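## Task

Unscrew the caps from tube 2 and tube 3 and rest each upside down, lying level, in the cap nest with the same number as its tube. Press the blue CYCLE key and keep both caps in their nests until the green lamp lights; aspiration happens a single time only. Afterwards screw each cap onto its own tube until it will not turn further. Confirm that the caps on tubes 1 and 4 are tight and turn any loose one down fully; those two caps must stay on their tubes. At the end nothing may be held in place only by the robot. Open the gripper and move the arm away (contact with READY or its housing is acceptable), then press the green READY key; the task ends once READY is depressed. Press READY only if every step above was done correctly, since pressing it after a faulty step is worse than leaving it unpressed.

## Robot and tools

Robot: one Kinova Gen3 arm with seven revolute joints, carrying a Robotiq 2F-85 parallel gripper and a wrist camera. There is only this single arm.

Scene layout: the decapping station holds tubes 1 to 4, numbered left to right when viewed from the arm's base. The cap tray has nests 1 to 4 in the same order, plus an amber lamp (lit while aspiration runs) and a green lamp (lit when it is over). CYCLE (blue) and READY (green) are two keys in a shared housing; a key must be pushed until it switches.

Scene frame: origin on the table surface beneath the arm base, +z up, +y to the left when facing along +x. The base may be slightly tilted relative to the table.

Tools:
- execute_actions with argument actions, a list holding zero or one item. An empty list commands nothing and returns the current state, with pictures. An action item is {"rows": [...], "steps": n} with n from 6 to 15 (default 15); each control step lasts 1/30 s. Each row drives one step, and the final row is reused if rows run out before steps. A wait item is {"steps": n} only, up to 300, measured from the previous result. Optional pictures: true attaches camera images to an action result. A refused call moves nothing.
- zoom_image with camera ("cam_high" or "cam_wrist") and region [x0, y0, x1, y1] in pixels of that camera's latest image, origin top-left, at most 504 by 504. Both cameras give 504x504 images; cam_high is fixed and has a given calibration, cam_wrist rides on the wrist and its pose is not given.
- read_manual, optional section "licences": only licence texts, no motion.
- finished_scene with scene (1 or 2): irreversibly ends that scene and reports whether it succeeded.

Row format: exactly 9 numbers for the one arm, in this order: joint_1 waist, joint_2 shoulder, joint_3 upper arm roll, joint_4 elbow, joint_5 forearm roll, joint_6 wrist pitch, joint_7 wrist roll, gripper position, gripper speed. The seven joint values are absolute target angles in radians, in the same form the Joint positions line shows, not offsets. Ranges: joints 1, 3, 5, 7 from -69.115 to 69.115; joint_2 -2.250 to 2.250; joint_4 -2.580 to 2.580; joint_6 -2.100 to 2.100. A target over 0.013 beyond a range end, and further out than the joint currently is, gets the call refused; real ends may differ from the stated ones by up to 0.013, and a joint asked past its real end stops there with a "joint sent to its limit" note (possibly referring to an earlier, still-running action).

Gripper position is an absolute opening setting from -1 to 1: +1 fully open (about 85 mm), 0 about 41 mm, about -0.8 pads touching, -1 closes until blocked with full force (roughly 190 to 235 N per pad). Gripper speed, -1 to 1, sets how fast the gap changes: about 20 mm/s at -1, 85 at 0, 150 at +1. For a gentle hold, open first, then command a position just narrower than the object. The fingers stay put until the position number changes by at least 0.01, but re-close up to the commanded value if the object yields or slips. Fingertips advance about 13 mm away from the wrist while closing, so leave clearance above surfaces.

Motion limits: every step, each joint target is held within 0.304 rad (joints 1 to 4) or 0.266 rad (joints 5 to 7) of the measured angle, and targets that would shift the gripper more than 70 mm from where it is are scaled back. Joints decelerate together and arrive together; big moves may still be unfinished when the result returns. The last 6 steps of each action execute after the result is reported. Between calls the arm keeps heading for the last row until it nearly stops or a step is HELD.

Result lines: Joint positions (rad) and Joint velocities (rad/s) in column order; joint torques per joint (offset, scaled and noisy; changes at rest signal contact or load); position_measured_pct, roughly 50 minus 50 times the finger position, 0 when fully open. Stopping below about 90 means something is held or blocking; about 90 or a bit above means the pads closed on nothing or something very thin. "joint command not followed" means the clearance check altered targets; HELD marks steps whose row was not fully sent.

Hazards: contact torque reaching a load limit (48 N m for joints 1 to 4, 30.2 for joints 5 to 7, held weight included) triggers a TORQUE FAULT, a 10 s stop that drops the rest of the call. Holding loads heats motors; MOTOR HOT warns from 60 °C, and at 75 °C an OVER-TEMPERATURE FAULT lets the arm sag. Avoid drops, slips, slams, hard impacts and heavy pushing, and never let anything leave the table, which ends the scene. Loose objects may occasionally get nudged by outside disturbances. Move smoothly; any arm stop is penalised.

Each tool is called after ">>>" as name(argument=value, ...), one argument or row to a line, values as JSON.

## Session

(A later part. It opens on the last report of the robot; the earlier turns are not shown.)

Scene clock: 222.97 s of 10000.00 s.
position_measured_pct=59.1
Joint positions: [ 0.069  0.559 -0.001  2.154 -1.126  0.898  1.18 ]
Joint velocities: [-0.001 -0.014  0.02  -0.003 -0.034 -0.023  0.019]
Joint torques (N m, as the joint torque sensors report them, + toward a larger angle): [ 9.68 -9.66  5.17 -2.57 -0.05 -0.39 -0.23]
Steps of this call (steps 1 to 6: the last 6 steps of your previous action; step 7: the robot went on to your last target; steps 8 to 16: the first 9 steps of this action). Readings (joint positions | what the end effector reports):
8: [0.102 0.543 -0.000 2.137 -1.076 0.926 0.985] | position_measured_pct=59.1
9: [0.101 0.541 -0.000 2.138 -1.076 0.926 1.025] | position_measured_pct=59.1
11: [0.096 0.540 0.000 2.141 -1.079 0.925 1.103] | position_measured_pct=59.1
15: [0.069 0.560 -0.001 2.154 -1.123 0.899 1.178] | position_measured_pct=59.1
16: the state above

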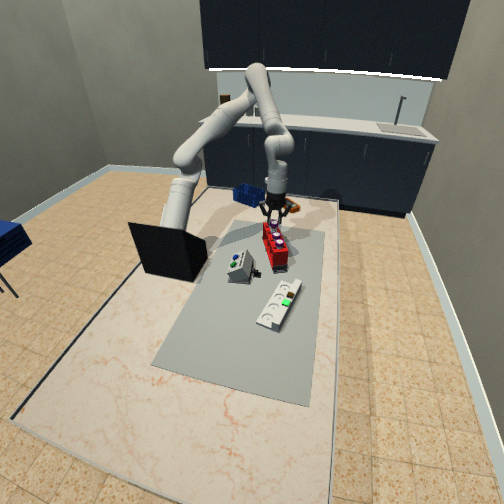

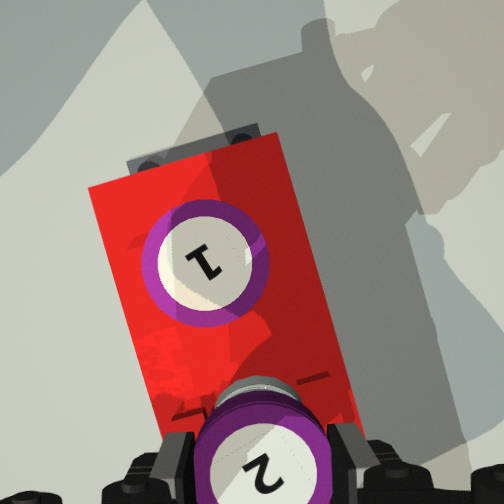

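>>> execute_actions(
  actions=[
    {"rows": [[0.0628,0.5637,0,2.1557,-1.1333,0.8934,1.185,-0.24,-0.3],[0.0588,0.5671,0,2.1572,-1.1401,0.8899,1.190,-0.24,-0.3],[0.0548,0.5706,0,2.1587,-1.1468,0.8865,1.195,-0.24,-0.3],[0.0508,0.5740,0,2.1602,-1.1536,0.8830,1.200,-0.24,-0.3],[0.0468,0.5775,0,2.1617,-1.1604,0.8795,1.205,-0.24,-0.3],[0.0448,0.5793,0,2.1623,-1.1639,0.8778,1.2076,-0.24,-0.3],[0.0428,0.5811,0,2.1630,-1.1674,0.8762,1.2101,-0.24,-0.3],[0.0408,0.5829,0,2.1636,-1.1708,0.8745,1.2127,-0.24,-0.3],[0.0388,0.5847,0,2.1643,-1.1743,0.8729,1.2152,-0.24,-0.3],[0.0368,0.5865,0,2.1649,-1.1778,0.8712,1.2178,-0.24,-0.3]], "steps": 15},
  ],
  pictures=true,
)

Scene clock: 224.63 s of 10000.00 s.
position_measured_pct=59.1
Joint positions: [ 0.042  0.582  0.     2.163 -1.17   0.875  1.212]
Joint velocities: [-0.045  0.023  0.017  0.025 -0.089 -0.009  0.078]
Joint torques (N m, as the joint torque sensors report them, + toward a larger angle): [ 8.97 -8.67  5.25 -2.17 -0.3  -0.92 -0.48]
Steps of this call (steps 1 to 6: the last 6 steps of your previous action; steps 7 to 15: the robot went on to your last target; steps 16 to 41: nothing new was sent; steps 42 to 50: the first 9 steps of this action). Readings (joint positions | what the end effector reports):
42: [0.066 0.561 0.000 2.154 -1.128 0.896 1.181] | position_measured_pct=59.1
43: [0.062 0.564 0.000 2.155 -1.132 0.894 1.184] | position_measured_pct=59.1
45: [0.055 0.570 0.000 2.158 -1.144 0.888 1.193] | position_measured_pct=59.1
49: [0.044 0.580 -0.000 2.163 -1.166 0.877 1.209] | position_measured_pct=59.1
50: the state above

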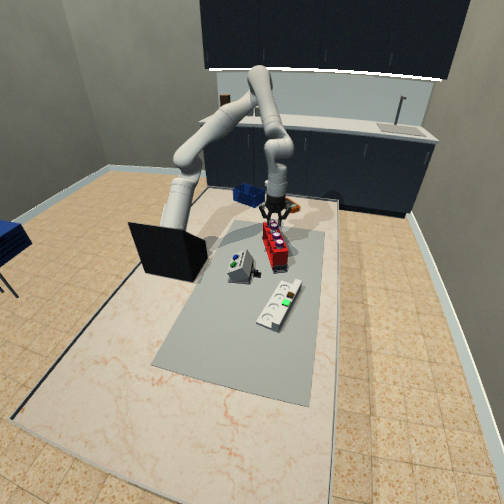

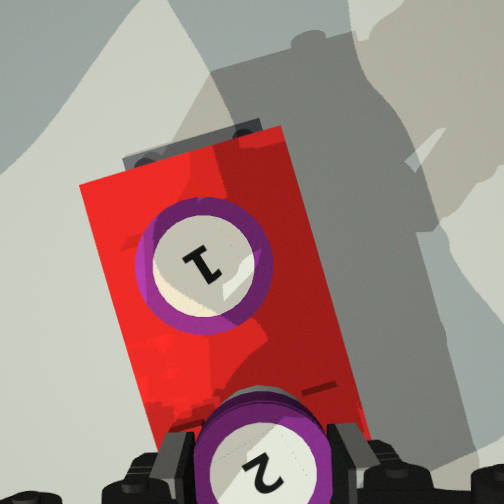

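>>> execute_actions(
  actions=[
    {"steps": 10},
  ],
)

Scene clock: 224.97 s of 10000.00 s.
position_measured_pct=59.1
Joint positions: [ 0.04   0.583  0.002  2.165 -1.177  0.873  1.218]
Joint velocities: [ 0.    -0.001  0.    -0.002  0.001  0.    -0.   ]
Joint torques (N m, as the joint torque sensors report them, + toward a larger angle): [ 7.64 -7.23  3.73 -2.46 -0.86 -0.93 -0.29]
Kept back: nothing.
Steps of this call (steps 1 to 6: the last 6 steps of your previous action; steps 7 to 10: the robot went on to your last target). Readings (joint positions | what the end effector reports):
1: [0.041 0.583 0.001 2.164 -1.173 0.875 1.215] | position_measured_pct=59.1
2: [0.040 0.583 0.002 2.164 -1.176 0.873 1.217] | position_measured_pct=59.1
4: [0.040 0.583 0.002 2.165 -1.177 0.873 1.218] | position_measured_pct=59.1
8: [0.040 0.583 0.002 2.165 -1.177 0.873 1.218] | position_measured_pct=59.1
10: the state above

>>> execute_actions(
  actions=[
    {"rows": [[0.0468,0.5775,0,2.1617,-1.1604,0.8795,1.205,-0.24,-0.3],[0.0568,0.5688,0,2.1580,-1.1434,0.8882,1.193,-0.24,-0.3],[0.0668,0.5601,0,2.1545,-1.1265,0.8969,1.18,-0.24,-0.3]], "steps": 15},
  ],
  pictures=true,
)

Scene clock: 231.63 s of 10000.00 s.
position_measured_pct=59.1
Joint positions: [ 0.066  0.561 -0.     2.155 -1.126  0.897  1.18 ]
Joint velocities: [ 0.008 -0.007 -0.001 -0.003 -0.001  0.001  0.   ]
Joint torques (N m, as the joint torque sensors report them, + toward a larger angle): [  9.93 -10.01   5.46  -2.37  -0.36  -0.01  -0.34]
Steps of this call (steps 1 to 15: the robot went on to your last target; steps 16 to 191: nothing new was sent; steps 192 to 200: the first 9 steps of this action). Readings (joint positions | what the end effector reports):
192: [0.041 0.581 0.002 2.165 -1.175 0.873 1.217] | position_measured_pct=59.1
193: [0.048 0.577 0.000 2.163 -1.168 0.877 1.211] | position_measured_pct=59.1
195: [0.062 0.564 0.000 2.157 -1.141 0.890 1.191] | position_measured_pct=59.1
199: [0.065 0.561 0.000 2.155 -1.126 0.897 1.180] | position_measured_pct=59.1
200: the state above

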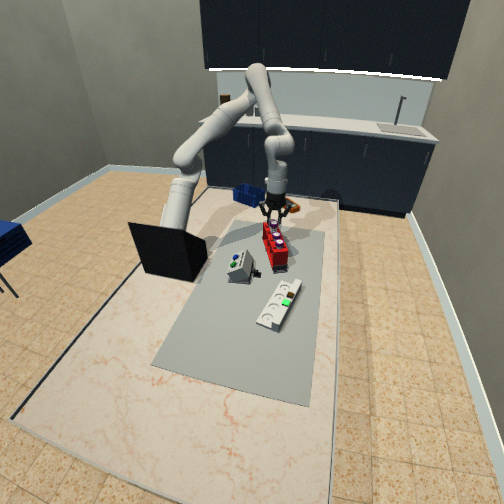

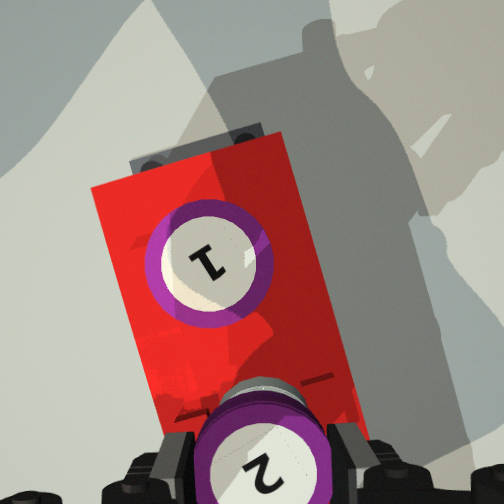

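>>> zoom_image(
  camera="cam_wrist",
  region=[170, 350, 360, 504],
)

Region (170, 350, 360, 504) of cam_wrist's 504x504 image, scaled by 2.653; it fills the top 409 rows of this view, and the rest is white.

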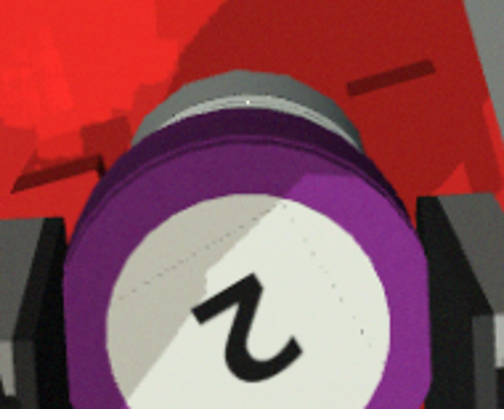

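>>> zoom_image(
  camera="cam_wrist",
  region=[200, 360, 326, 430],
)

Region (200, 360, 326, 430) of cam_wrist's 504x504 image, scaled by 4.000.

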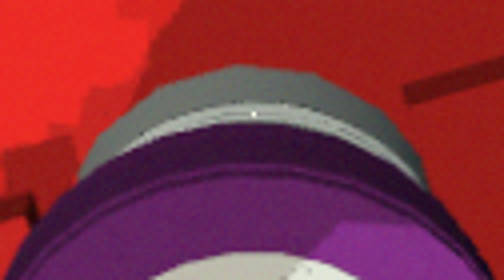

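>>> execute_actions(
  actions=[
    {"rows": [[0.0629,0.5628,0,2.1583,-1.1346,0.8928,1.185,-0.24,-0.3],[0.0589,0.5662,0,2.1598,-1.1414,0.8893,1.190,-0.24,-0.3],[0.0549,0.5697,0,2.1613,-1.1481,0.8859,1.195,-0.24,-0.3],[0.0509,0.5731,0,2.1628,-1.1549,0.8824,1.200,-0.24,-0.3],[0.0489,0.5749,0,2.1635,-1.1583,0.8806,1.2025,-0.24,-0.3],[0.0469,0.5766,0,2.1643,-1.1617,0.8789,1.205,-0.24,-0.3],[0.0459,0.5775,0,2.1646,-1.1634,0.8781,1.2063,-0.24,-0.3],[0.0449,0.5784,0,2.1649,-1.1652,0.8772,1.2076,-0.24,-0.3],[0.0439,0.5793,0,2.1653,-1.1669,0.8764,1.2088,-0.24,-0.3],[0.0429,0.5802,0,2.1656,-1.1687,0.8756,1.2101,-0.24,-0.3]], "steps": 15},
  ],
)

>>> execute_actions(
  actions=[
    {"steps": 12},
  ],
)

Scene clock: 239.73 s of 10000.00 s.
position_measured_pct=59.1
Joint positions: [ 0.046  0.578 -0.     2.165 -1.165  0.877  1.207]
Joint velocities: [-0.034  0.029  0.003  0.012 -0.055 -0.027  0.038]
Joint torques (N m, as the joint torque sensors report them, + toward a larger angle): [ 9.79 -9.37  5.29 -2.08 -0.15 -0.33 -0.11]
Steps of this call (steps 1 to 6: the last 6 steps of your previous action; steps 7 to 15: the robot went on to your last target; steps 16 to 234: nothing new was sent; steps 235 to 243: the first 9 steps of this action). Readings (joint positions | what the end effector reports):
235: [0.066 0.561 0.000 2.155 -1.128 0.896 1.181] | position_measured_pct=59.1
236: [0.062 0.563 0.000 2.157 -1.133 0.894 1.184] | position_measured_pct=59.1
238: [0.055 0.569 0.000 2.161 -1.145 0.887 1.193] | position_measured_pct=59.1
242: [0.047 0.577 -0.000 2.164 -1.163 0.878 1.206] | position_measured_pct=59.1
243: the state above

Scene clock: 240.13 s of 10000.00 s.
position_measured_pct=59.1
Joint positions: [ 0.043  0.58   0.     2.166 -1.169  0.876  1.21 ]
Joint velocities: [-0.    -0.001  0.    -0.     0.001  0.    -0.   ]
Joint torques (N m, as the joint torque sensors report them, + toward a larger angle): [ 9.89 -9.88  5.5  -2.23 -0.3  -0.19 -0.28]
Kept back: nothing.
Steps of this call (steps 1 to 6: the last 6 steps of your previous action; steps 7 to 12: the robot went on to your last target). Readings (joint positions | what the end effector reports):
1: [0.045 0.579 -0.000 2.165 -1.167 0.877 1.209] | position_measured_pct=59.1
2: [0.044 0.579 -0.000 2.165 -1.168 0.876 1.210] | position_measured_pct=59.1
4: [0.044 0.580 -0.000 2.166 -1.169 0.876 1.210] | position_measured_pct=59.1
8: [0.043 0.580 -0.000 2.166 -1.169 0.876 1.210] | position_measured_pct=59.1
12: the state above

>>> execute_actions(
  actions=[
    {"rows": [[0.0419,0.5811,0,2.1659,-1.1704,0.8748,1.2114,-0.24,-0.3],[0.0409,0.5820,0,2.1662,-1.1721,0.8739,1.2127,-0.24,-0.3],[0.0399,0.5829,0,2.1666,-1.1739,0.8731,1.2139,-0.24,-0.3],[0.0389,0.5838,0,2.1669,-1.1756,0.8723,1.2152,-0.24,-0.3],[0.0379,0.5847,0,2.1672,-1.1774,0.8715,1.2165,-0.24,-0.3],[0.0369,0.5856,0,2.1675,-1.1791,0.8706,1.2178,-0.24,-0.3]], "steps": 15},
  ],
)

>>> execute_actions(
  actions=[
    {"steps": 10},
  ],
)

Scene clock: 240.93 s of 10000.00 s.
position_measured_pct=59.1
Joint positions: [ 0.04   0.581  0.002  2.168 -1.178  0.872  1.218]
Joint velocities: [-0.007  0.017 -0.006 -0.016 -0.021 -0.029 -0.   ]
Joint torques (N m, as the joint torque sensors report them, + toward a larger angle): [ 7.9  -7.05  3.6  -1.76 -0.74 -0.61 -0.19]
Steps of this call (steps 1 to 15: the robot went on to your last target; steps 16 to 24: the first 9 steps of this action). Readings (joint positions | what the end effector reports):
16: [0.043 0.580 0.000 2.166 -1.169 0.875 1.210] | position_measured_pct=59.1
17: [0.042 0.581 0.001 2.166 -1.170 0.876 1.211] | position_measured_pct=59.1
19: [0.041 0.581 0.002 2.167 -1.172 0.875 1.214] | position_measured_pct=59.1
23: [0.041 0.581 0.002 2.168 -1.177 0.873 1.218] | position_measured_pct=59.1
24: the state above

Scene clock: 241.27 s of 10000.00 s.
position_measured_pct=59.1
Joint positions: [ 0.04   0.582  0.002  2.167 -1.178  0.872  1.218]
Joint velocities: [ 0.001 -0.001 -0.    -0.     0.     0.    -0.   ]
Joint torques (N m, as the joint torque sensors report them, + toward a larger angle): [ 7.62 -7.33  3.87 -1.95 -0.52 -0.75 -0.26]
Kept back: nothing.
Steps of this call (steps 1 to 6: the last 6 steps of your previous action; steps 7 to 10: the robot went on to your last target). Readings (joint positions | what the end effector reports):
1: [0.040 0.581 0.002 2.168 -1.178 0.871 1.218] | position_measured_pct=59.1
2: [0.040 0.582 0.002 2.167 -1.179 0.871 1.218] | position_measured_pct=59.1
4: [0.040 0.582 0.002 2.167 -1.178 0.871 1.218] | position_measured_pct=59.1
8: [0.040 0.582 0.002 2.167 -1.178 0.872 1.218] | position_measured_pct=59.1
10: the state above

>>> execute_actions(
  actions=[
    {"rows": [[0.0469,0.5766,0,2.1643,-1.1617,0.8789,1.205,-0.24,-0.3],[0.0469,0.5766,0,2.1643,-1.1617,0.8789,1.205,-0.24,-0.3],[0.0469,0.5766,0,2.1643,-1.1617,0.8789,1.205,-0.24,-0.3],[0.0451,0.5746,0,2.1648,-1.1619,0.8788,1.205,-0.24,-0.3],[0.0451,0.5746,0,2.1648,-1.1619,0.8788,1.205,-0.24,-0.3],[0.0451,0.5746,0,2.1648,-1.1619,0.8788,1.205,-0.24,-0.3],[0.0441,0.5755,0,2.1651,-1.1637,0.8780,1.2063,-0.24,-0.3],[0.0431,0.5764,0,2.1654,-1.1654,0.8772,1.2076,-0.24,-0.3],[0.0421,0.5773,0,2.1658,-1.1672,0.8763,1.2088,-0.24,-0.3],[0.0411,0.5782,0,2.1661,-1.1689,0.8755,1.2101,-0.24,-0.3],[0.0401,0.5791,0,2.1664,-1.1706,0.8747,1.2114,-0.24,-0.3],[0.0391,0.5800,0,2.1667,-1.1724,0.8739,1.2127,-0.24,-0.3],[0.0381,0.5809,0,2.1671,-1.1741,0.8730,1.2139,-0.24,-0.3],[0.0371,0.5818,0,2.1674,-1.1758,0.8722,1.2152,-0.24,-0.3]], "steps": 15},
  ],
)

>>> execute_actions(
  actions=[
    {"steps": 14},
  ],
)

Scene clock: 243.07 s of 10000.00 s.
position_measured_pct=59.1
Joint positions: [ 0.043  0.577  0.     2.165 -1.165  0.877  1.207]
Joint velocities: [-0.026  0.024 -0.     0.011 -0.053 -0.025  0.036]
Joint torques (N m, as the joint torque sensors report them, + toward a larger angle): [ 9.93 -9.6   5.28 -2.34 -0.27 -0.36 -0.3 ]
Steps of this call (steps 1 to 15: the robot went on to your last target; steps 16 to 45: nothing new was sent; steps 46 to 54: the first 9 steps of this action). Readings (joint positions | what the end effector reports):
46: [0.041 0.581 0.002 2.167 -1.177 0.872 1.217] | position_measured_pct=59.1
47: [0.047 0.577 0.001 2.166 -1.170 0.875 1.211] | position_measured_pct=59.1
49: [0.047 0.575 0.001 2.164 -1.162 0.878 1.205] | position_measured_pct=59.1
53: [0.044 0.576 0.000 2.165 -1.164 0.878 1.206] | position_measured_pct=59.1
54: the state above

Scene clock: 243.53 s of 10000.00 s.
position_measured_pct=59.1
Joint positions: [ 0.04   0.578  0.002  2.168 -1.174  0.874  1.215]
Joint velocities: [ 0.    -0.001 -0.     0.001 -0.    -0.001  0.   ]
Joint torques (N m, as the joint torque sensors report them, + toward a larger angle): [ 7.83 -7.43  4.09 -2.98 -0.89 -1.19 -0.36]
Kept back: nothing.
Steps of this call (steps 1 to 6: the last 6 steps of your previous action; steps 7 to 14: the robot went on to your last target). Readings (joint positions | what the end effector reports):
1: [0.042 0.577 0.000 2.166 -1.167 0.876 1.209] | position_measured_pct=59.1
2: [0.041 0.578 0.000 2.166 -1.169 0.876 1.210] | position_measured_pct=59.1
4: [0.040 0.579 0.001 2.167 -1.171 0.875 1.213] | position_measured_pct=59.1
8: [0.040 0.578 0.002 2.168 -1.174 0.874 1.215] | position_measured_pct=59.1
14: the state above

>>> execute_actions(
  actions=[
    {"rows": [[0.0451,0.5746,0,2.1648,-1.1619,0.8788,1.205,-0.24,-0.3],[0.0551,0.5659,0,2.1612,-1.1450,0.8875,1.193,-0.24,-0.3],[0.0651,0.5572,0,2.1576,-1.1280,0.8962,1.18,-0.24,-0.3]], "steps": 15},
  ],
  pictures=true,
)

>>> zoom_image(
  camera="cam_wrist",
  region=[180, 360, 348, 504],
)

Scene clock: 245.47 s of 10000.00 s.
position_measured_pct=59.1
Joint positions: [ 0.064  0.558  0.     2.158 -1.128  0.896  1.18 ]
Joint velocities: [ 0.007 -0.008 -0.001 -0.001 -0.002  0.001  0.   ]
Joint torques (N m, as the joint torque sensors report them, + toward a larger angle): [ 9.52 -9.93  5.44 -2.98 -0.4  -0.23 -0.27]
Steps of this call (steps 1 to 15: the robot went on to your last target; steps 16 to 49: nothing new was sent; steps 50 to 58: the first 9 steps of this action). Readings (joint positions | what the end effector reports):
50: [0.041 0.577 0.001 2.168 -1.174 0.874 1.214] | position_measured_pct=59.1
51: [0.047 0.573 0.000 2.166 -1.166 0.877 1.209] | position_measured_pct=59.1
53: [0.061 0.561 -0.000 2.160 -1.141 0.890 1.190] | position_measured_pct=59.1
57: [0.064 0.558 0.000 2.158 -1.128 0.896 1.180] | position_measured_pct=59.1
58: the state above

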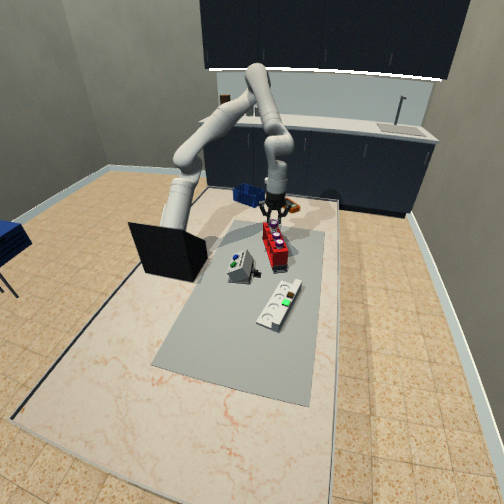

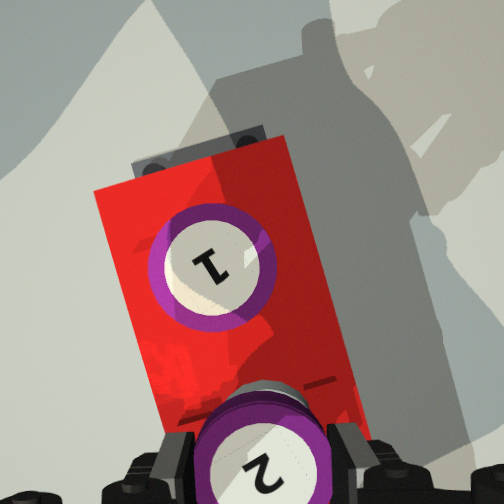

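Region (180, 360, 348, 504) of cam_wrist's 504x504 image, scaled by 3.000; it fills the top 432 rows of this view, and the rest is white.

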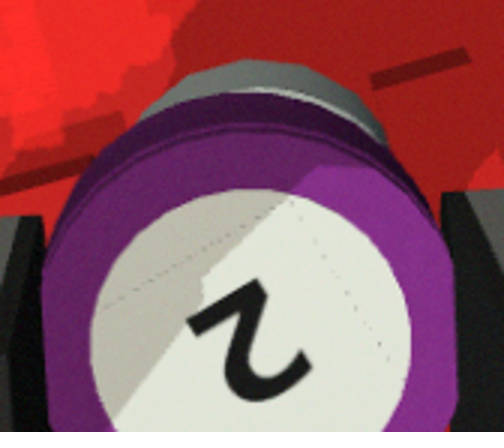

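>>> execute_actions(
  actions=[
    {"rows": [[0.0653,0.5594,0,2.1525,-1.1255,0.8974,1.18,-0.24,-0.3]], "steps": 12},
  ],
)

>>> execute_actions(
  actions=[],
)

>>> zoom_image(
  camera="cam_wrist",
  region=[180, 360, 348, 504],
)

Scene clock: 247.10 s of 10000.00 s.
position_measured_pct=59.1
Joint positions: [ 0.065  0.559  0.     2.153 -1.126  0.897  1.18 ]
Joint velocities: [-0.001  0.001 -0.001 -0.001  0.     0.     0.   ]
Joint torques (N m, as the joint torque sensors report them, + toward a larger angle): [ 9.78 -9.86  5.36 -2.29 -0.3  -0.23 -0.24]
Steps of this call (steps 1 to 6: the last 6 steps of your previous action; steps 7 to 15: the robot went on to your last target; steps 16 to 43: nothing new was sent; steps 44 to 49: the first 6 steps of this action). Readings (joint positions | what the end effector reports):
44: [0.065 0.558 -0.000 2.157 -1.128 0.896 1.180] | position_measured_pct=59.1
45: [0.065 0.559 -0.000 2.154 -1.126 0.897 1.180] | position_measured_pct=59.1
47: [0.065 0.559 0.000 2.153 -1.126 0.897 1.180] | position_measured_pct=59.1
49: the state above

Scene clock: 247.30 s of 10000.00 s.
position_measured_pct=59.1
Joint positions: [ 0.065  0.559 -0.     2.153 -1.126  0.897  1.18 ]
Joint velocities: [ 0.     0.    -0.    -0.    -0.    -0.001 -0.   ]
Joint torques (N m, as the joint torque sensors report them, + toward a larger angle): [ 9.84 -9.72  5.5  -2.56 -0.26 -0.13 -0.3 ]
Kept back: nothing.
Steps of this call (steps 1 to 6: the last 6 steps of your previous action). Readings (joint positions | what the end effector reports):
1: [0.065 0.559 0.000 2.153 -1.126 0.897 1.180] | position_measured_pct=59.1
2: [0.065 0.559 0.000 2.153 -1.126 0.897 1.180] | position_measured_pct=59.1
4: [0.065 0.559 -0.000 2.153 -1.126 0.897 1.180] | position_measured_pct=59.1
6: the state above

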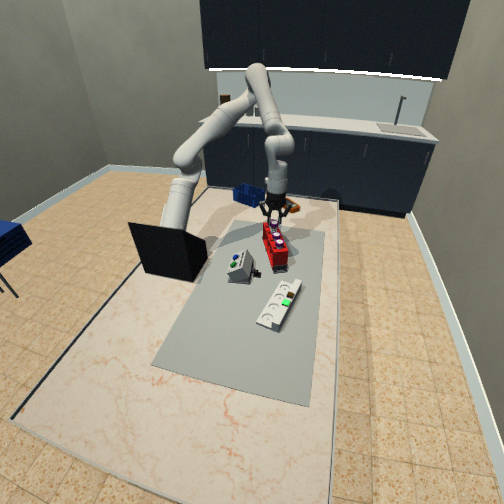

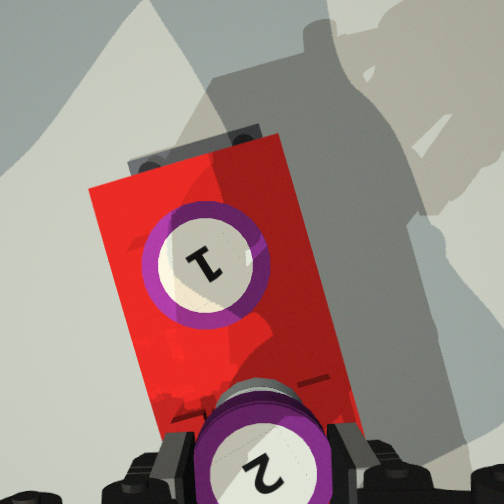

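Region (180, 360, 348, 504) of cam_wrist's 504x504 image, scaled by 3.000; it fills the top 432 rows of this view, and the rest is white.

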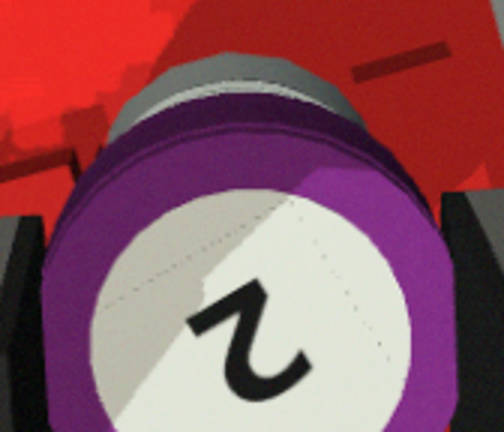

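>>> zoom_image(
  camera="cam_wrist",
  region=[220, 365, 304, 410],
)

Region (220, 365, 304, 410) of cam_wrist's 504x504 image, scaled by 6.000; it fills the top 270 rows of this view, and the rest is white.

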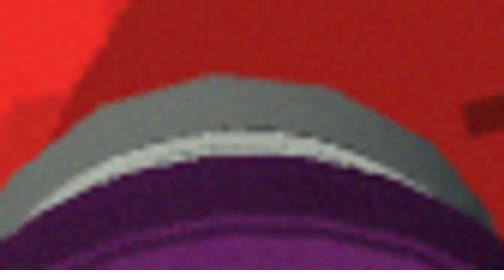

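>>> execute_actions(
  actions=[
    {"rows": [[0.0984,0.5965,0,2.1436,-1.1200,0.8968,1.214,-0.24,-0.3],[0.1315,0.6336,0,2.1347,-1.1144,0.8962,1.2484,-0.24,-0.3]], "steps": 15},
  ],
)

>>> execute_actions(
  actions=[
    {"steps": 8},
  ],
  pictures=true,
)

>>> zoom_image(
  camera="cam_wrist",
  region=[180, 230, 348, 398],
)

Scene clock: 251.17 s of 10000.00 s.
position_measured_pct=59.1
Joint positions: [ 0.128  0.63   0.001  2.135 -1.114  0.896  1.248]
Joint velocities: [ 0.023  0.026 -0.022 -0.007 -0.005  0.013  0.004]
Joint torques (N m, as the joint torque sensors report them, + toward a larger angle): [10.52 -9.11  5.8  -2.43 -0.22 -0.27 -0.12]
Steps of this call (steps 1 to 15: the robot went on to your last target; steps 16 to 107: nothing new was sent; steps 108 to 116: the first 9 steps of this action). Readings (joint positions | what the end effector reports):
108: [0.067 0.561 -0.000 2.152 -1.125 0.898 1.181] | position_measured_pct=59.1
109: [0.073 0.568 -0.001 2.151 -1.125 0.898 1.185] | position_measured_pct=59.1
111: [0.100 0.598 -0.002 2.144 -1.121 0.898 1.209] | position_measured_pct=59.1
115: [0.127 0.629 0.002 2.135 -1.114 0.895 1.248] | position_measured_pct=59.1
116: the state above

Scene clock: 251.43 s of 10000.00 s.
position_measured_pct=59.1
Joint positions: [ 0.131  0.633  0.     2.135 -1.114  0.896  1.248]
Joint velocities: [ 0.003  0.005 -0.    -0.001 -0.     0.001 -0.001]
Joint torques (N m, as the joint torque sensors report them, + toward a larger angle): [10.09 -9.69  5.47 -2.68 -0.19 -0.16 -0.33]
Kept back: nothing.
Steps of this call (steps 1 to 6: the last 6 steps of your previous action; steps 7 to 8: the robot went on to your last target). Readings (joint positions | what the end effector reports):
1: [0.129 0.630 0.000 2.135 -1.114 0.896 1.248] | position_measured_pct=59.1
2: [0.129 0.631 0.000 2.135 -1.114 0.896 1.248] | position_measured_pct=59.1
4: [0.130 0.632 0.000 2.135 -1.114 0.896 1.248] | position_measured_pct=59.1
8: the state above

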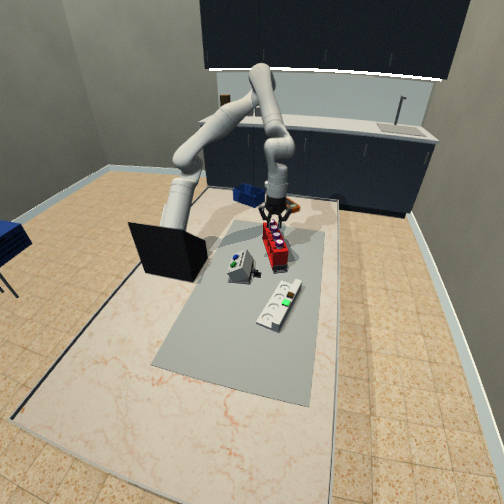

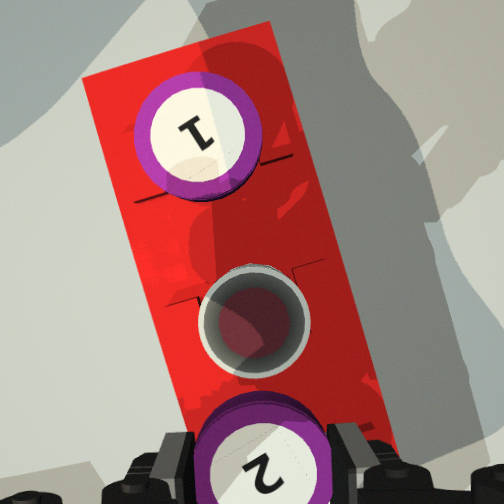

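Region (180, 230, 348, 398) of cam_wrist's 504x504 image, scaled by 3.000.

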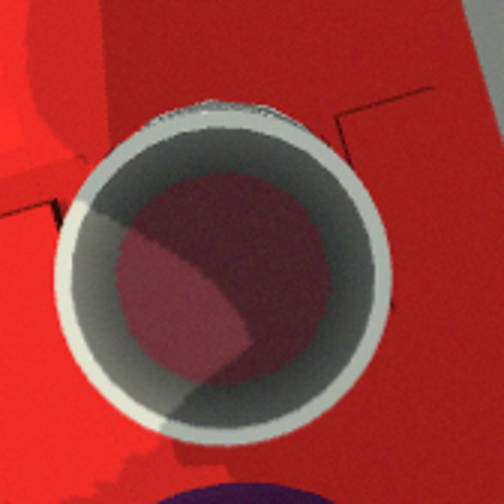

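>>> execute_actions(
  actions=[],
)

>>> zoom_image(
  camera="cam_wrist",
  region=[190, 256, 320, 386],
)

>>> zoom_image(
  camera="cam_wrist",
  region=[126, 64, 276, 214],
)

Scene clock: 255.53 s of 10000.00 s.
position_measured_pct=59.1
Joint positions: [ 0.131  0.634 -0.     2.135 -1.114  0.896  1.248]
Joint velocities: [-0.001 -0.001  0.    -0.     0.001  0.     0.   ]
Joint torques (N m, as the joint torque sensors report them, + toward a larger angle): [ 10.17 -10.04   5.55  -2.58  -0.32  -0.18  -0.3 ]
Kept back: nothing.
Steps of this call (steps 1 to 15: the robot went on to your last target; steps 16 to 123: nothing new was sent). Readings (joint positions | what the end effector reports):
1: [0.131 0.633 0.000 2.135 -1.114 0.896 1.248] | position_measured_pct=59.1
2: [0.131 0.633 0.000 2.135 -1.114 0.896 1.248] | position_measured_pct=59.1
4: [0.131 0.633 0.000 2.135 -1.114 0.896 1.248] | position_measured_pct=59.1
8: [0.131 0.634 0.000 2.135 -1.114 0.896 1.248] | position_measured_pct=59.1
123: the state above
The arm was judged still, so your last target was given up. Only a new action makes it travel on or press farther. Fingers that are still opening or closing keep moving.

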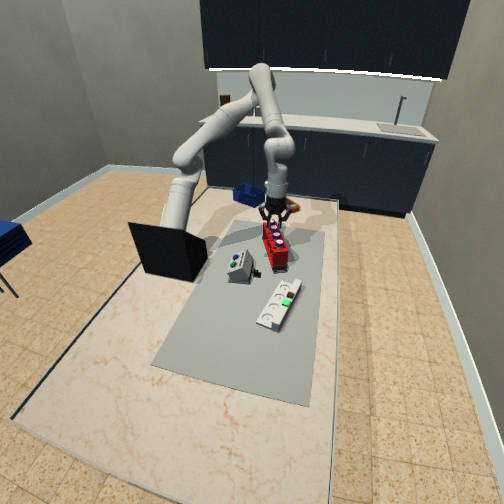

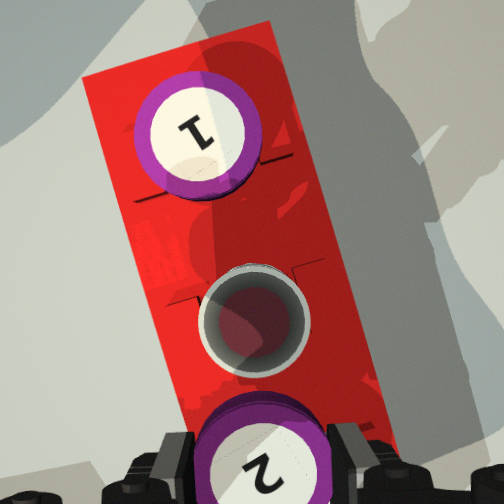

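Region (190, 256, 320, 386) of cam_wrist's 504x504 image, scaled by 3.877.

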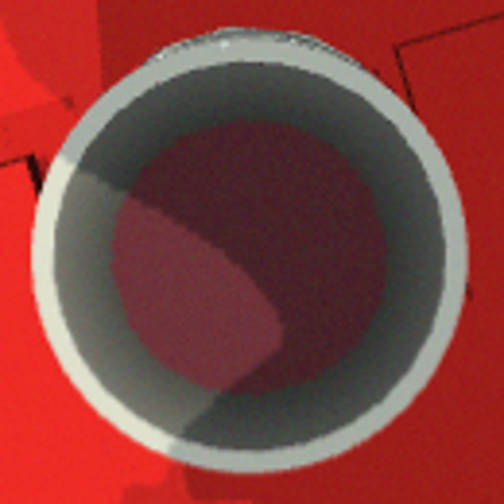

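Region (126, 64, 276, 214) of cam_wrist's 504x504 image, scaled by 3.360.

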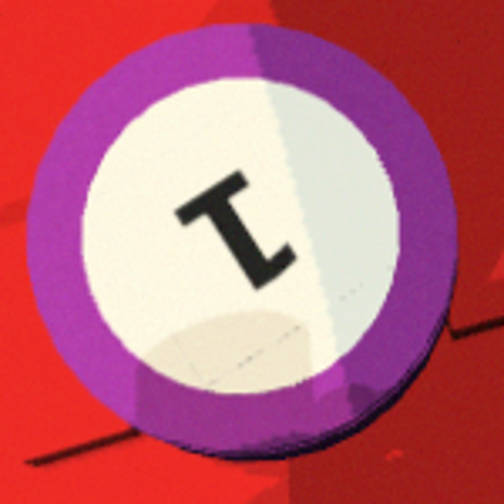

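>>> execute_actions(
  actions=[
    {"rows": [[0.0996,0.5978,0,2.1434,-1.1198,0.8968,1.214,-0.24,-0.3],[0.0676,0.5619,0,2.1520,-1.1252,0.8974,1.18,-0.24,-0.3],[0.0676,0.5619,0,2.1520,-1.1252,0.8974,1.18,-0.24,-0.3],[0.0676,0.5619,0,2.1520,-1.1252,0.8974,1.18,-0.24,-0.3],[0.0676,0.5619,0,2.1520,-1.1252,0.8974,1.18,-0.24,-0.3],[0.0676,0.5619,0,2.1520,-1.1252,0.8974,1.18,-0.24,-0.3],[0.0676,0.5619,0,2.1520,-1.1252,0.8974,1.18,-0.24,-0.3],[0.0676,0.5619,0,2.1520,-1.1252,0.8974,1.18,-0.24,-0.3],[0.0676,0.5619,0,2.1520,-1.1252,0.8974,1.18,-0.24,-0.3],[0.0636,0.5654,0,2.1534,-1.1320,0.8939,1.185,-0.24,-0.3],[0.0596,0.5689,0,2.1549,-1.1388,0.8904,1.190,-0.24,-0.3],[0.0556,0.5723,0,2.1563,-1.1455,0.8870,1.195,-0.24,-0.3],[0.0516,0.5758,0,2.1578,-1.1523,0.8835,1.200,-0.24,-0.3],[0.0476,0.5793,0,2.1592,-1.1591,0.8800,1.205,-0.24,-0.3]], "steps": 15},
  ],
)

>>> execute_actions(
  actions=[
    {"rows": [[0.0476,0.5793,0,2.1592,-1.1591,0.8800,1.205,-0.24,-0.3],[0.0476,0.5793,0,2.1592,-1.1591,0.8800,1.205,-0.24,-0.3],[0.0476,0.5793,0,2.1592,-1.1591,0.8800,1.205,-0.24,-0.3],[0.0466,0.5802,0,2.1595,-1.1608,0.8792,1.2063,-0.24,-0.3],[0.0456,0.5811,0,2.1598,-1.1626,0.8784,1.2076,-0.24,-0.3],[0.0446,0.5820,0,2.1602,-1.1643,0.8775,1.2088,-0.24,-0.3],[0.0436,0.5829,0,2.1605,-1.1661,0.8767,1.2101,-0.24,-0.3],[0.0426,0.5838,0,2.1608,-1.1678,0.8759,1.2114,-0.24,-0.3],[0.0416,0.5847,0,2.1611,-1.1696,0.8750,1.2127,-0.24,-0.3]], "steps": 15},
  ],
)

>>> execute_actions(
  actions=[
    {"steps": 14},
  ],
)

Scene clock: 260.93 s of 10000.00 s.
position_measured_pct=59.1
Joint positions: [ 0.071  0.566 -0.001  2.152 -1.125  0.898  1.18 ]
Joint velocities: [-0.025 -0.026  0.021  0.007  0.004 -0.012 -0.003]
Joint torques (N m, as the joint torque sensors report them, + toward a larger angle): [  9.55 -10.22   5.28  -2.54  -0.32   0.14  -0.27]
Steps of this call (steps 1 to 153: nothing new was sent; steps 154 to 162: the first 9 steps of this action). Readings (joint positions | what the end effector reports):
154: [0.130 0.632 0.000 2.135 -1.114 0.896 1.248] | position_measured_pct=59.1
155: [0.124 0.625 0.001 2.136 -1.115 0.895 1.243] | position_measured_pct=59.1
157: [0.097 0.595 0.002 2.143 -1.119 0.896 1.218] | position_measured_pct=59.1
161: [0.072 0.566 -0.002 2.151 -1.125 0.898 1.180] | position_measured_pct=59.1
162: the state above

Scene clock: 261.43 s of 10000.00 s.
position_measured_pct=59.1
Joint positions: [ 0.043  0.584  0.     2.161 -1.168  0.876  1.211]
Joint velocities: [-0.028  0.025  0.002  0.008 -0.052 -0.023  0.038]
Joint torques (N m, as the joint torque sensors report them, + toward a larger angle): [ 9.64 -9.89  5.06 -2.3  -0.09 -0.17 -0.48]
Steps of this call (steps 1 to 6: the last 6 steps of your previous action; steps 7 to 15: the first 9 steps of this action). Readings (joint positions | what the end effector reports):
7: [0.049 0.579 -0.001 2.159 -1.158 0.881 1.204] | position_measured_pct=59.1
8: [0.049 0.579 -0.000 2.159 -1.159 0.880 1.205] | position_measured_pct=59.1
10: [0.048 0.579 0.000 2.159 -1.160 0.880 1.205] | position_measured_pct=59.1
14: [0.044 0.583 -0.000 2.160 -1.166 0.877 1.210] | position_measured_pct=59.1
15: the state above

Scene clock: 261.90 s of 10000.00 s.
position_measured_pct=59.1
Joint positions: [ 0.042  0.584  0.001  2.161 -1.169  0.875  1.213]
Joint velocities: [-0.001  0.001  0.     0.     0.    -0.     0.   ]
Joint torques (N m, as the joint torque sensors report them, + toward a larger angle): [ 9.42 -9.5   4.9  -2.43 -0.46 -0.27 -0.32]
Kept back: nothing.
Steps of this call (steps 1 to 6: the last 6 steps of your previous action; steps 7 to 14: the robot went on to your last target). Readings (joint positions | what the end effector reports):
1: [0.042 0.584 0.000 2.161 -1.169 0.875 1.212] | position_measured_pct=59.1
2: [0.043 0.584 0.000 2.161 -1.169 0.875 1.213] | position_measured_pct=59.1
4: [0.042 0.584 0.000 2.161 -1.169 0.875 1.213] | position_measured_pct=59.1
8: [0.042 0.584 0.001 2.161 -1.169 0.875 1.213] | position_measured_pct=59.1
14: the state above

>>> execute_actions(
  actions=[
    {"rows": [[0.0411,0.5851,0,2.1613,-1.1704,0.8746,1.2133,-0.24,-0.3],[0.0406,0.5856,0,2.1614,-1.1713,0.8742,1.2139,-0.24,-0.3],[0.0401,0.5860,0,2.1616,-1.1721,0.8738,1.2146,-0.24,-0.3],[0.0396,0.5865,0,2.1618,-1.1730,0.8734,1.2152,-0.24,-0.3]], "steps": 12},
  ],
)

>>> execute_actions(
  actions=[
    {"steps": 10},
  ],
  pictures=true,
)

Scene clock: 262.43 s of 10000.00 s.
position_measured_pct=59.1
Joint positions: [ 0.04   0.586  0.     2.162 -1.173  0.873  1.215]
Joint velocities: [-0.004  0.003 -0.002  0.    -0.004 -0.003  0.002]
Joint torques (N m, as the joint torque sensors report them, + toward a larger angle): [  9.57 -10.     5.31  -2.3   -0.3   -0.01  -0.39]
Steps of this call (steps 1 to 10: the robot went on to your last target; steps 11 to 16: the first 6 steps of this action). Readings (joint positions | what the end effector reports):
11: [0.042 0.584 0.001 2.161 -1.169 0.875 1.213] | position_measured_pct=59.1
12: [0.042 0.584 0.001 2.161 -1.170 0.875 1.213] | position_measured_pct=59.1
14: [0.041 0.585 0.001 2.162 -1.172 0.874 1.214] | position_measured_pct=59.1
16: the state above

Scene clock: 262.77 s of 10000.00 s.
position_measured_pct=59.1
Joint positions: [ 0.04   0.587  0.     2.162 -1.173  0.873  1.215]
Joint velocities: [-0.002 -0.001  0.    -0.001  0.    -0.     0.   ]
Joint torques (N m, as the joint torque sensors report them, + toward a larger angle): [  9.84 -10.15   5.16  -2.4   -0.38  -0.11  -0.32]
Kept back: nothing.
Steps of this call (steps 1 to 6: the last 6 steps of your previous action; steps 7 to 10: the robot went on to your last target). Readings (joint positions | what the end effector reports):
1: [0.040 0.586 0.000 2.162 -1.173 0.873 1.215] | position_measured_pct=59.1
2: [0.040 0.586 0.000 2.162 -1.173 0.873 1.215] | position_measured_pct=59.1
4: [0.040 0.586 0.000 2.162 -1.173 0.873 1.215] | position_measured_pct=59.1
8: [0.040 0.587 0.000 2.162 -1.173 0.873 1.215] | position_measured_pct=59.1
10: the state above

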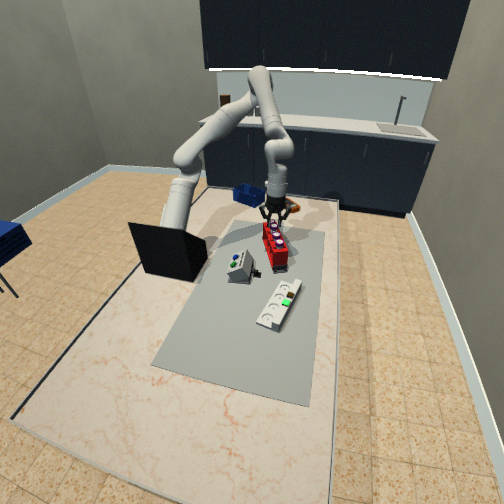

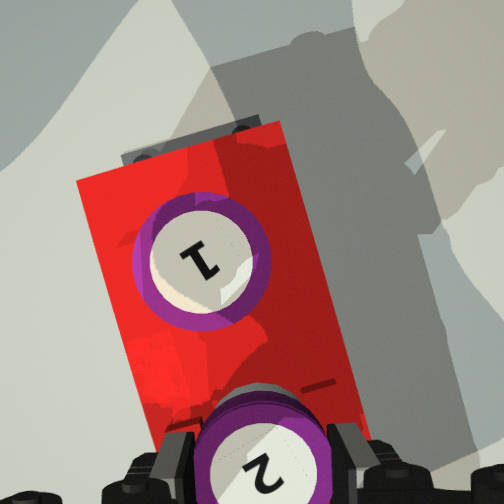

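>>> execute_actions(
  actions=[
    {"rows": [[0.0387,0.5875,0,2.1621,-1.1748,0.8726,1.2165,-0.24,-0.3],[0.0377,0.5885,0,2.1624,-1.1765,0.8717,1.2178,-0.24,-0.3],[0.0368,0.5894,0,2.1627,-1.1783,0.8709,1.2190,-0.24,-0.3],[0.0359,0.5904,0,2.1630,-1.1800,0.8701,1.2203,-0.24,-0.3],[0.0349,0.5914,0,2.1633,-1.1818,0.8693,1.2216,-0.24,-0.3],[0.0340,0.5923,0,2.1637,-1.1836,0.8685,1.2229,-0.24,-0.3],[0.0330,0.5933,0,2.1640,-1.1853,0.8677,1.2241,-0.24,-0.3],[0.0321,0.5943,0,2.1643,-1.1871,0.8669,1.2254,-0.24,-0.3]], "steps": 15},
  ],
)

>>> execute_actions(
  actions=[
    {"steps": 10},
  ],
)

Scene clock: 263.57 s of 10000.00 s.
position_measured_pct=59.1
Joint positions: [ 0.033  0.594 -0.     2.164 -1.186  0.867  1.225]
Joint velocities: [-0.005  0.01  -0.005  0.006 -0.021 -0.01   0.018]
Joint torques (N m, as the joint torque sensors report them, + toward a larger angle): [ 10.36 -10.86   5.62  -2.16  -0.27  -0.04  -0.42]
Steps of this call (steps 1 to 15: the robot went on to your last target; steps 16 to 24: the first 9 steps of this action). Readings (joint positions | what the end effector reports):
16: [0.039 0.587 0.000 2.162 -1.173 0.873 1.215] | position_measured_pct=59.1
17: [0.039 0.588 0.000 2.162 -1.175 0.872 1.216] | position_measured_pct=59.1
19: [0.037 0.590 0.000 2.163 -1.178 0.871 1.219] | position_measured_pct=59.1
23: [0.033 0.593 0.000 2.164 -1.185 0.868 1.224] | position_measured_pct=59.1
24: the state above

Scene clock: 263.90 s of 10000.00 s.
position_measured_pct=59.1
Joint positions: [ 0.032  0.594  0.     2.164 -1.187  0.867  1.225]
Joint velocities: [-0.    -0.     0.001 -0.     0.001 -0.    -0.   ]
Joint torques (N m, as the joint torque sensors report them, + toward a larger angle): [  9.88 -10.13   5.43  -2.11  -0.27  -0.15  -0.32]
Kept back: nothing.
Steps of this call (steps 1 to 6: the last 6 steps of your previous action; steps 7 to 10: the robot went on to your last target). Readings (joint positions | what the end effector reports):
1: [0.033 0.594 -0.000 2.164 -1.187 0.867 1.225] | position_measured_pct=59.1
2: [0.033 0.594 0.000 2.164 -1.187 0.867 1.225] | position_measured_pct=59.1
4: [0.032 0.594 0.000 2.164 -1.187 0.867 1.225] | position_measured_pct=59.1
8: [0.032 0.594 0.000 2.164 -1.187 0.867 1.225] | position_measured_pct=59.1
10: the state above

>>> execute_actions(
  actions=[
    {"rows": [[0.0312,0.5953,0,2.1646,-1.1889,0.8661,1.2267,-0.24,-0.3],[0.0304,0.5964,0,2.1649,-1.1907,0.8654,1.2280,-0.24,-0.3],[0.0295,0.5974,0,2.1652,-1.1925,0.8646,1.2292,-0.24,-0.3]], "steps": 12},
  ],
)

>>> execute_actions(
  actions=[
    {"steps": 8},
  ],
)

Scene clock: 264.47 s of 10000.00 s.
position_measured_pct=59.1
Joint positions: [ 0.03   0.597  0.     2.165 -1.192  0.865  1.229]
Joint velocities: [-0.003 -0.001 -0.001 -0.001 -0.003  0.     0.   ]
Joint torques (N m, as the joint torque sensors report them, + toward a larger angle): [  9.98 -10.05   5.38  -2.09  -0.19  -0.13  -0.37]
Steps of this call (steps 1 to 11: the robot went on to your last target; steps 12 to 17: the first 6 steps of this action). Readings (joint positions | what the end effector reports):
12: [0.032 0.595 0.000 2.164 -1.187 0.867 1.226] | position_measured_pct=59.1
13: [0.031 0.596 0.000 2.165 -1.189 0.866 1.227] | position_measured_pct=59.1
15: [0.030 0.597 0.000 2.165 -1.192 0.865 1.229] | position_measured_pct=59.1
17: the state above

Scene clock: 264.73 s of 10000.00 s.
position_measured_pct=59.1
Joint positions: [ 0.03   0.597  0.     2.165 -1.192  0.865  1.229]
Joint velocities: [ 0.     0.002  0.    -0.001 -0.001 -0.    -0.   ]
Joint torques (N m, as the joint torque sensors report them, + toward a larger angle): [  9.97 -10.11   5.45  -2.09  -0.22  -0.18  -0.37]
Kept back: nothing.
Steps of this call (steps 1 to 6: the last 6 steps of your previous action; steps 7 to 8: the robot went on to your last target). Readings (joint positions | what the end effector reports):
1: [0.030 0.597 0.000 2.165 -1.192 0.865 1.229] | position_measured_pct=59.1
2: [0.030 0.597 0.000 2.165 -1.192 0.865 1.229] | position_measured_pct=59.1
4: [0.030 0.597 0.000 2.165 -1.192 0.865 1.229] | position_measured_pct=59.1
8: the state above

>>> execute_actions(
  actions=[
    {"rows": [[0.0285,0.5983,0,2.1655,-1.1943,0.8638,1.2305,-0.24,-0.3],[0.0275,0.5992,0,2.1658,-1.1961,0.8631,1.2318,-0.24,-0.3]], "steps": 12},
  ],
)

>>> execute_actions(
  actions=[
    {"steps": 8},
  ],
)

Scene clock: 265.17 s of 10000.00 s.
position_measured_pct=59.1
Joint positions: [ 0.028  0.599  0.001  2.166 -1.195  0.863  1.232]
Joint velocities: [ 0.    -0.     0.     0.002 -0.    -0.     0.001]
Joint torques (N m, as the joint torque sensors report them, + toward a larger angle): [ 9.3  -9.74  4.72 -2.31 -0.5   0.   -0.33]
Steps of this call (steps 1 to 7: the robot went on to your last target; steps 8 to 13: the first 6 steps of this action). Readings (joint positions | what the end effector reports):
8: [0.029 0.598 0.000 2.165 -1.193 0.864 1.229] | position_measured_pct=59.1
9: [0.028 0.598 0.001 2.165 -1.194 0.863 1.230] | position_measured_pct=59.1
11: [0.028 0.599 0.001 2.166 -1.195 0.863 1.232] | position_measured_pct=59.1
13: the state above

Scene clock: 265.43 s of 10000.00 s.
position_measured_pct=59.1
Joint positions: [ 0.028  0.599  0.001  2.166 -1.195  0.863  1.232]
Joint velocities: [ 0.    -0.    -0.     0.001 -0.001 -0.    -0.   ]
Joint torques (N m, as the joint torque sensors report them, + toward a larger angle): [ 9.21 -9.68  4.65 -2.19 -0.57 -0.11 -0.33]
Kept back: nothing.
Steps of this call (steps 1 to 6: the last 6 steps of your previous action; steps 7 to 8: the robot went on to your last target). Readings (joint positions | what the end effector reports):
1: [0.028 0.599 0.001 2.166 -1.195 0.863 1.232] | position_measured_pct=59.1
2: [0.028 0.599 0.001 2.166 -1.195 0.863 1.232] | position_measured_pct=59.1
4: [0.028 0.599 0.001 2.166 -1.195 0.863 1.232] | position_measured_pct=59.1
8: the state above

>>> execute_actions(
  actions=[
    {"rows": [[0.0285,0.5983,0,2.1655,-1.1943,0.8638,1.2305,-0.24,-0.3],[0.0285,0.5983,0,2.1655,-1.1943,0.8638,1.2305,-0.24,-0.3],[0.0285,0.5983,0,2.1655,-1.1943,0.8638,1.2305,-0.05,-0.3]], "steps": 15},
  ],
)

>>> execute_actions(
  actions=[
    {"steps": 8},
  ],
  pictures=true,
)

>>> zoom_image(
  camera="cam_wrist",
  region=[180, 360, 348, 504],
)

Scene clock: 266.23 s of 10000.00 s.
position_measured_pct=53.2
Joint positions: [ 0.029  0.598 -0.     2.166 -1.194  0.864  1.23 ]
Joint velocities: [-0.001 -0.002  0.     0.002 -0.001  0.     0.   ]
Joint torques (N m, as the joint torque sensors report them, + toward a larger angle): [ 10.05 -10.14   5.41  -2.08  -0.24  -0.17  -0.28]
Steps of this call (steps 1 to 15: the robot went on to your last target; steps 16 to 24: the first 9 steps of this action). Readings (joint positions | what the end effector reports):
16: [0.029 0.598 0.001 2.166 -1.195 0.863 1.232] | position_measured_pct=59.1
17: [0.029 0.598 0.001 2.166 -1.194 0.863 1.231] | position_measured_pct=59.1
19: [0.029 0.598 0.000 2.166 -1.194 0.863 1.231] | position_measured_pct=59.1
23: [0.029 0.598 0.000 2.166 -1.194 0.864 1.231] | position_measured_pct=53.6
24: the state above

Scene clock: 266.50 s of 10000.00 s.
position_measured_pct=52.4
Joint positions: [ 0.029  0.598 -0.     2.165 -1.194  0.864  1.23 ]
Joint velocities: [-0.    -0.    -0.    -0.     0.001 -0.    -0.   ]
Joint torques (N m, as the joint torque sensors report them, + toward a larger angle): [ 10.01 -10.13   5.28  -2.03  -0.25  -0.18  -0.35]
Kept back: nothing.
Steps of this call (steps 1 to 6: the last 6 steps of your previous action; steps 7 to 8: the robot went on to your last target). Readings (joint positions | what the end effector reports):
1: [0.029 0.598 -0.000 2.165 -1.194 0.864 1.231] | position_measured_pct=52.8
2: [0.029 0.598 -0.000 2.165 -1.194 0.864 1.230] | position_measured_pct=52.8
4: [0.029 0.598 -0.000 2.165 -1.194 0.864 1.231] | position_measured_pct=52.8
8: the state above

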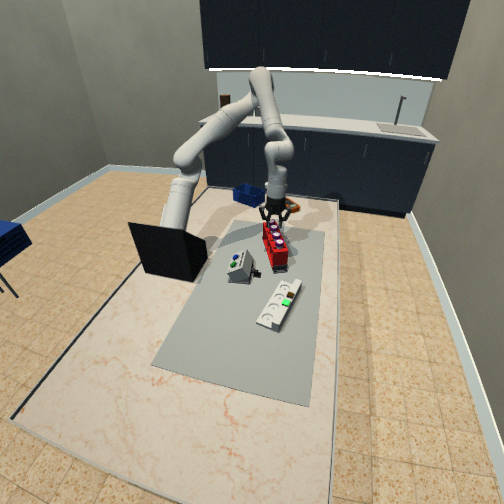

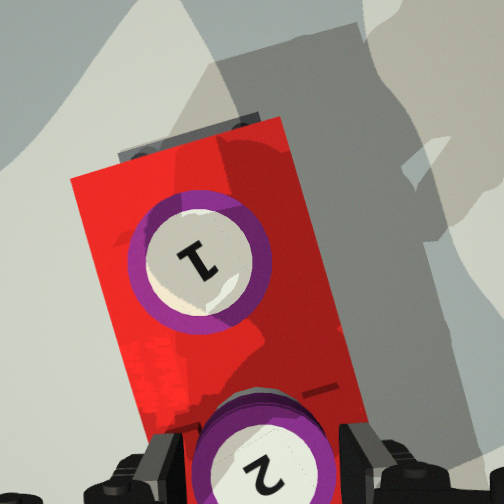

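Region (180, 360, 348, 504) of cam_wrist's 504x504 image, scaled by 3.000; it fills the top 432 rows of this view, and the rest is white.

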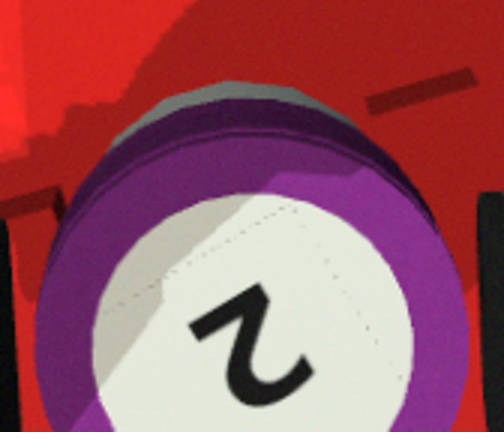

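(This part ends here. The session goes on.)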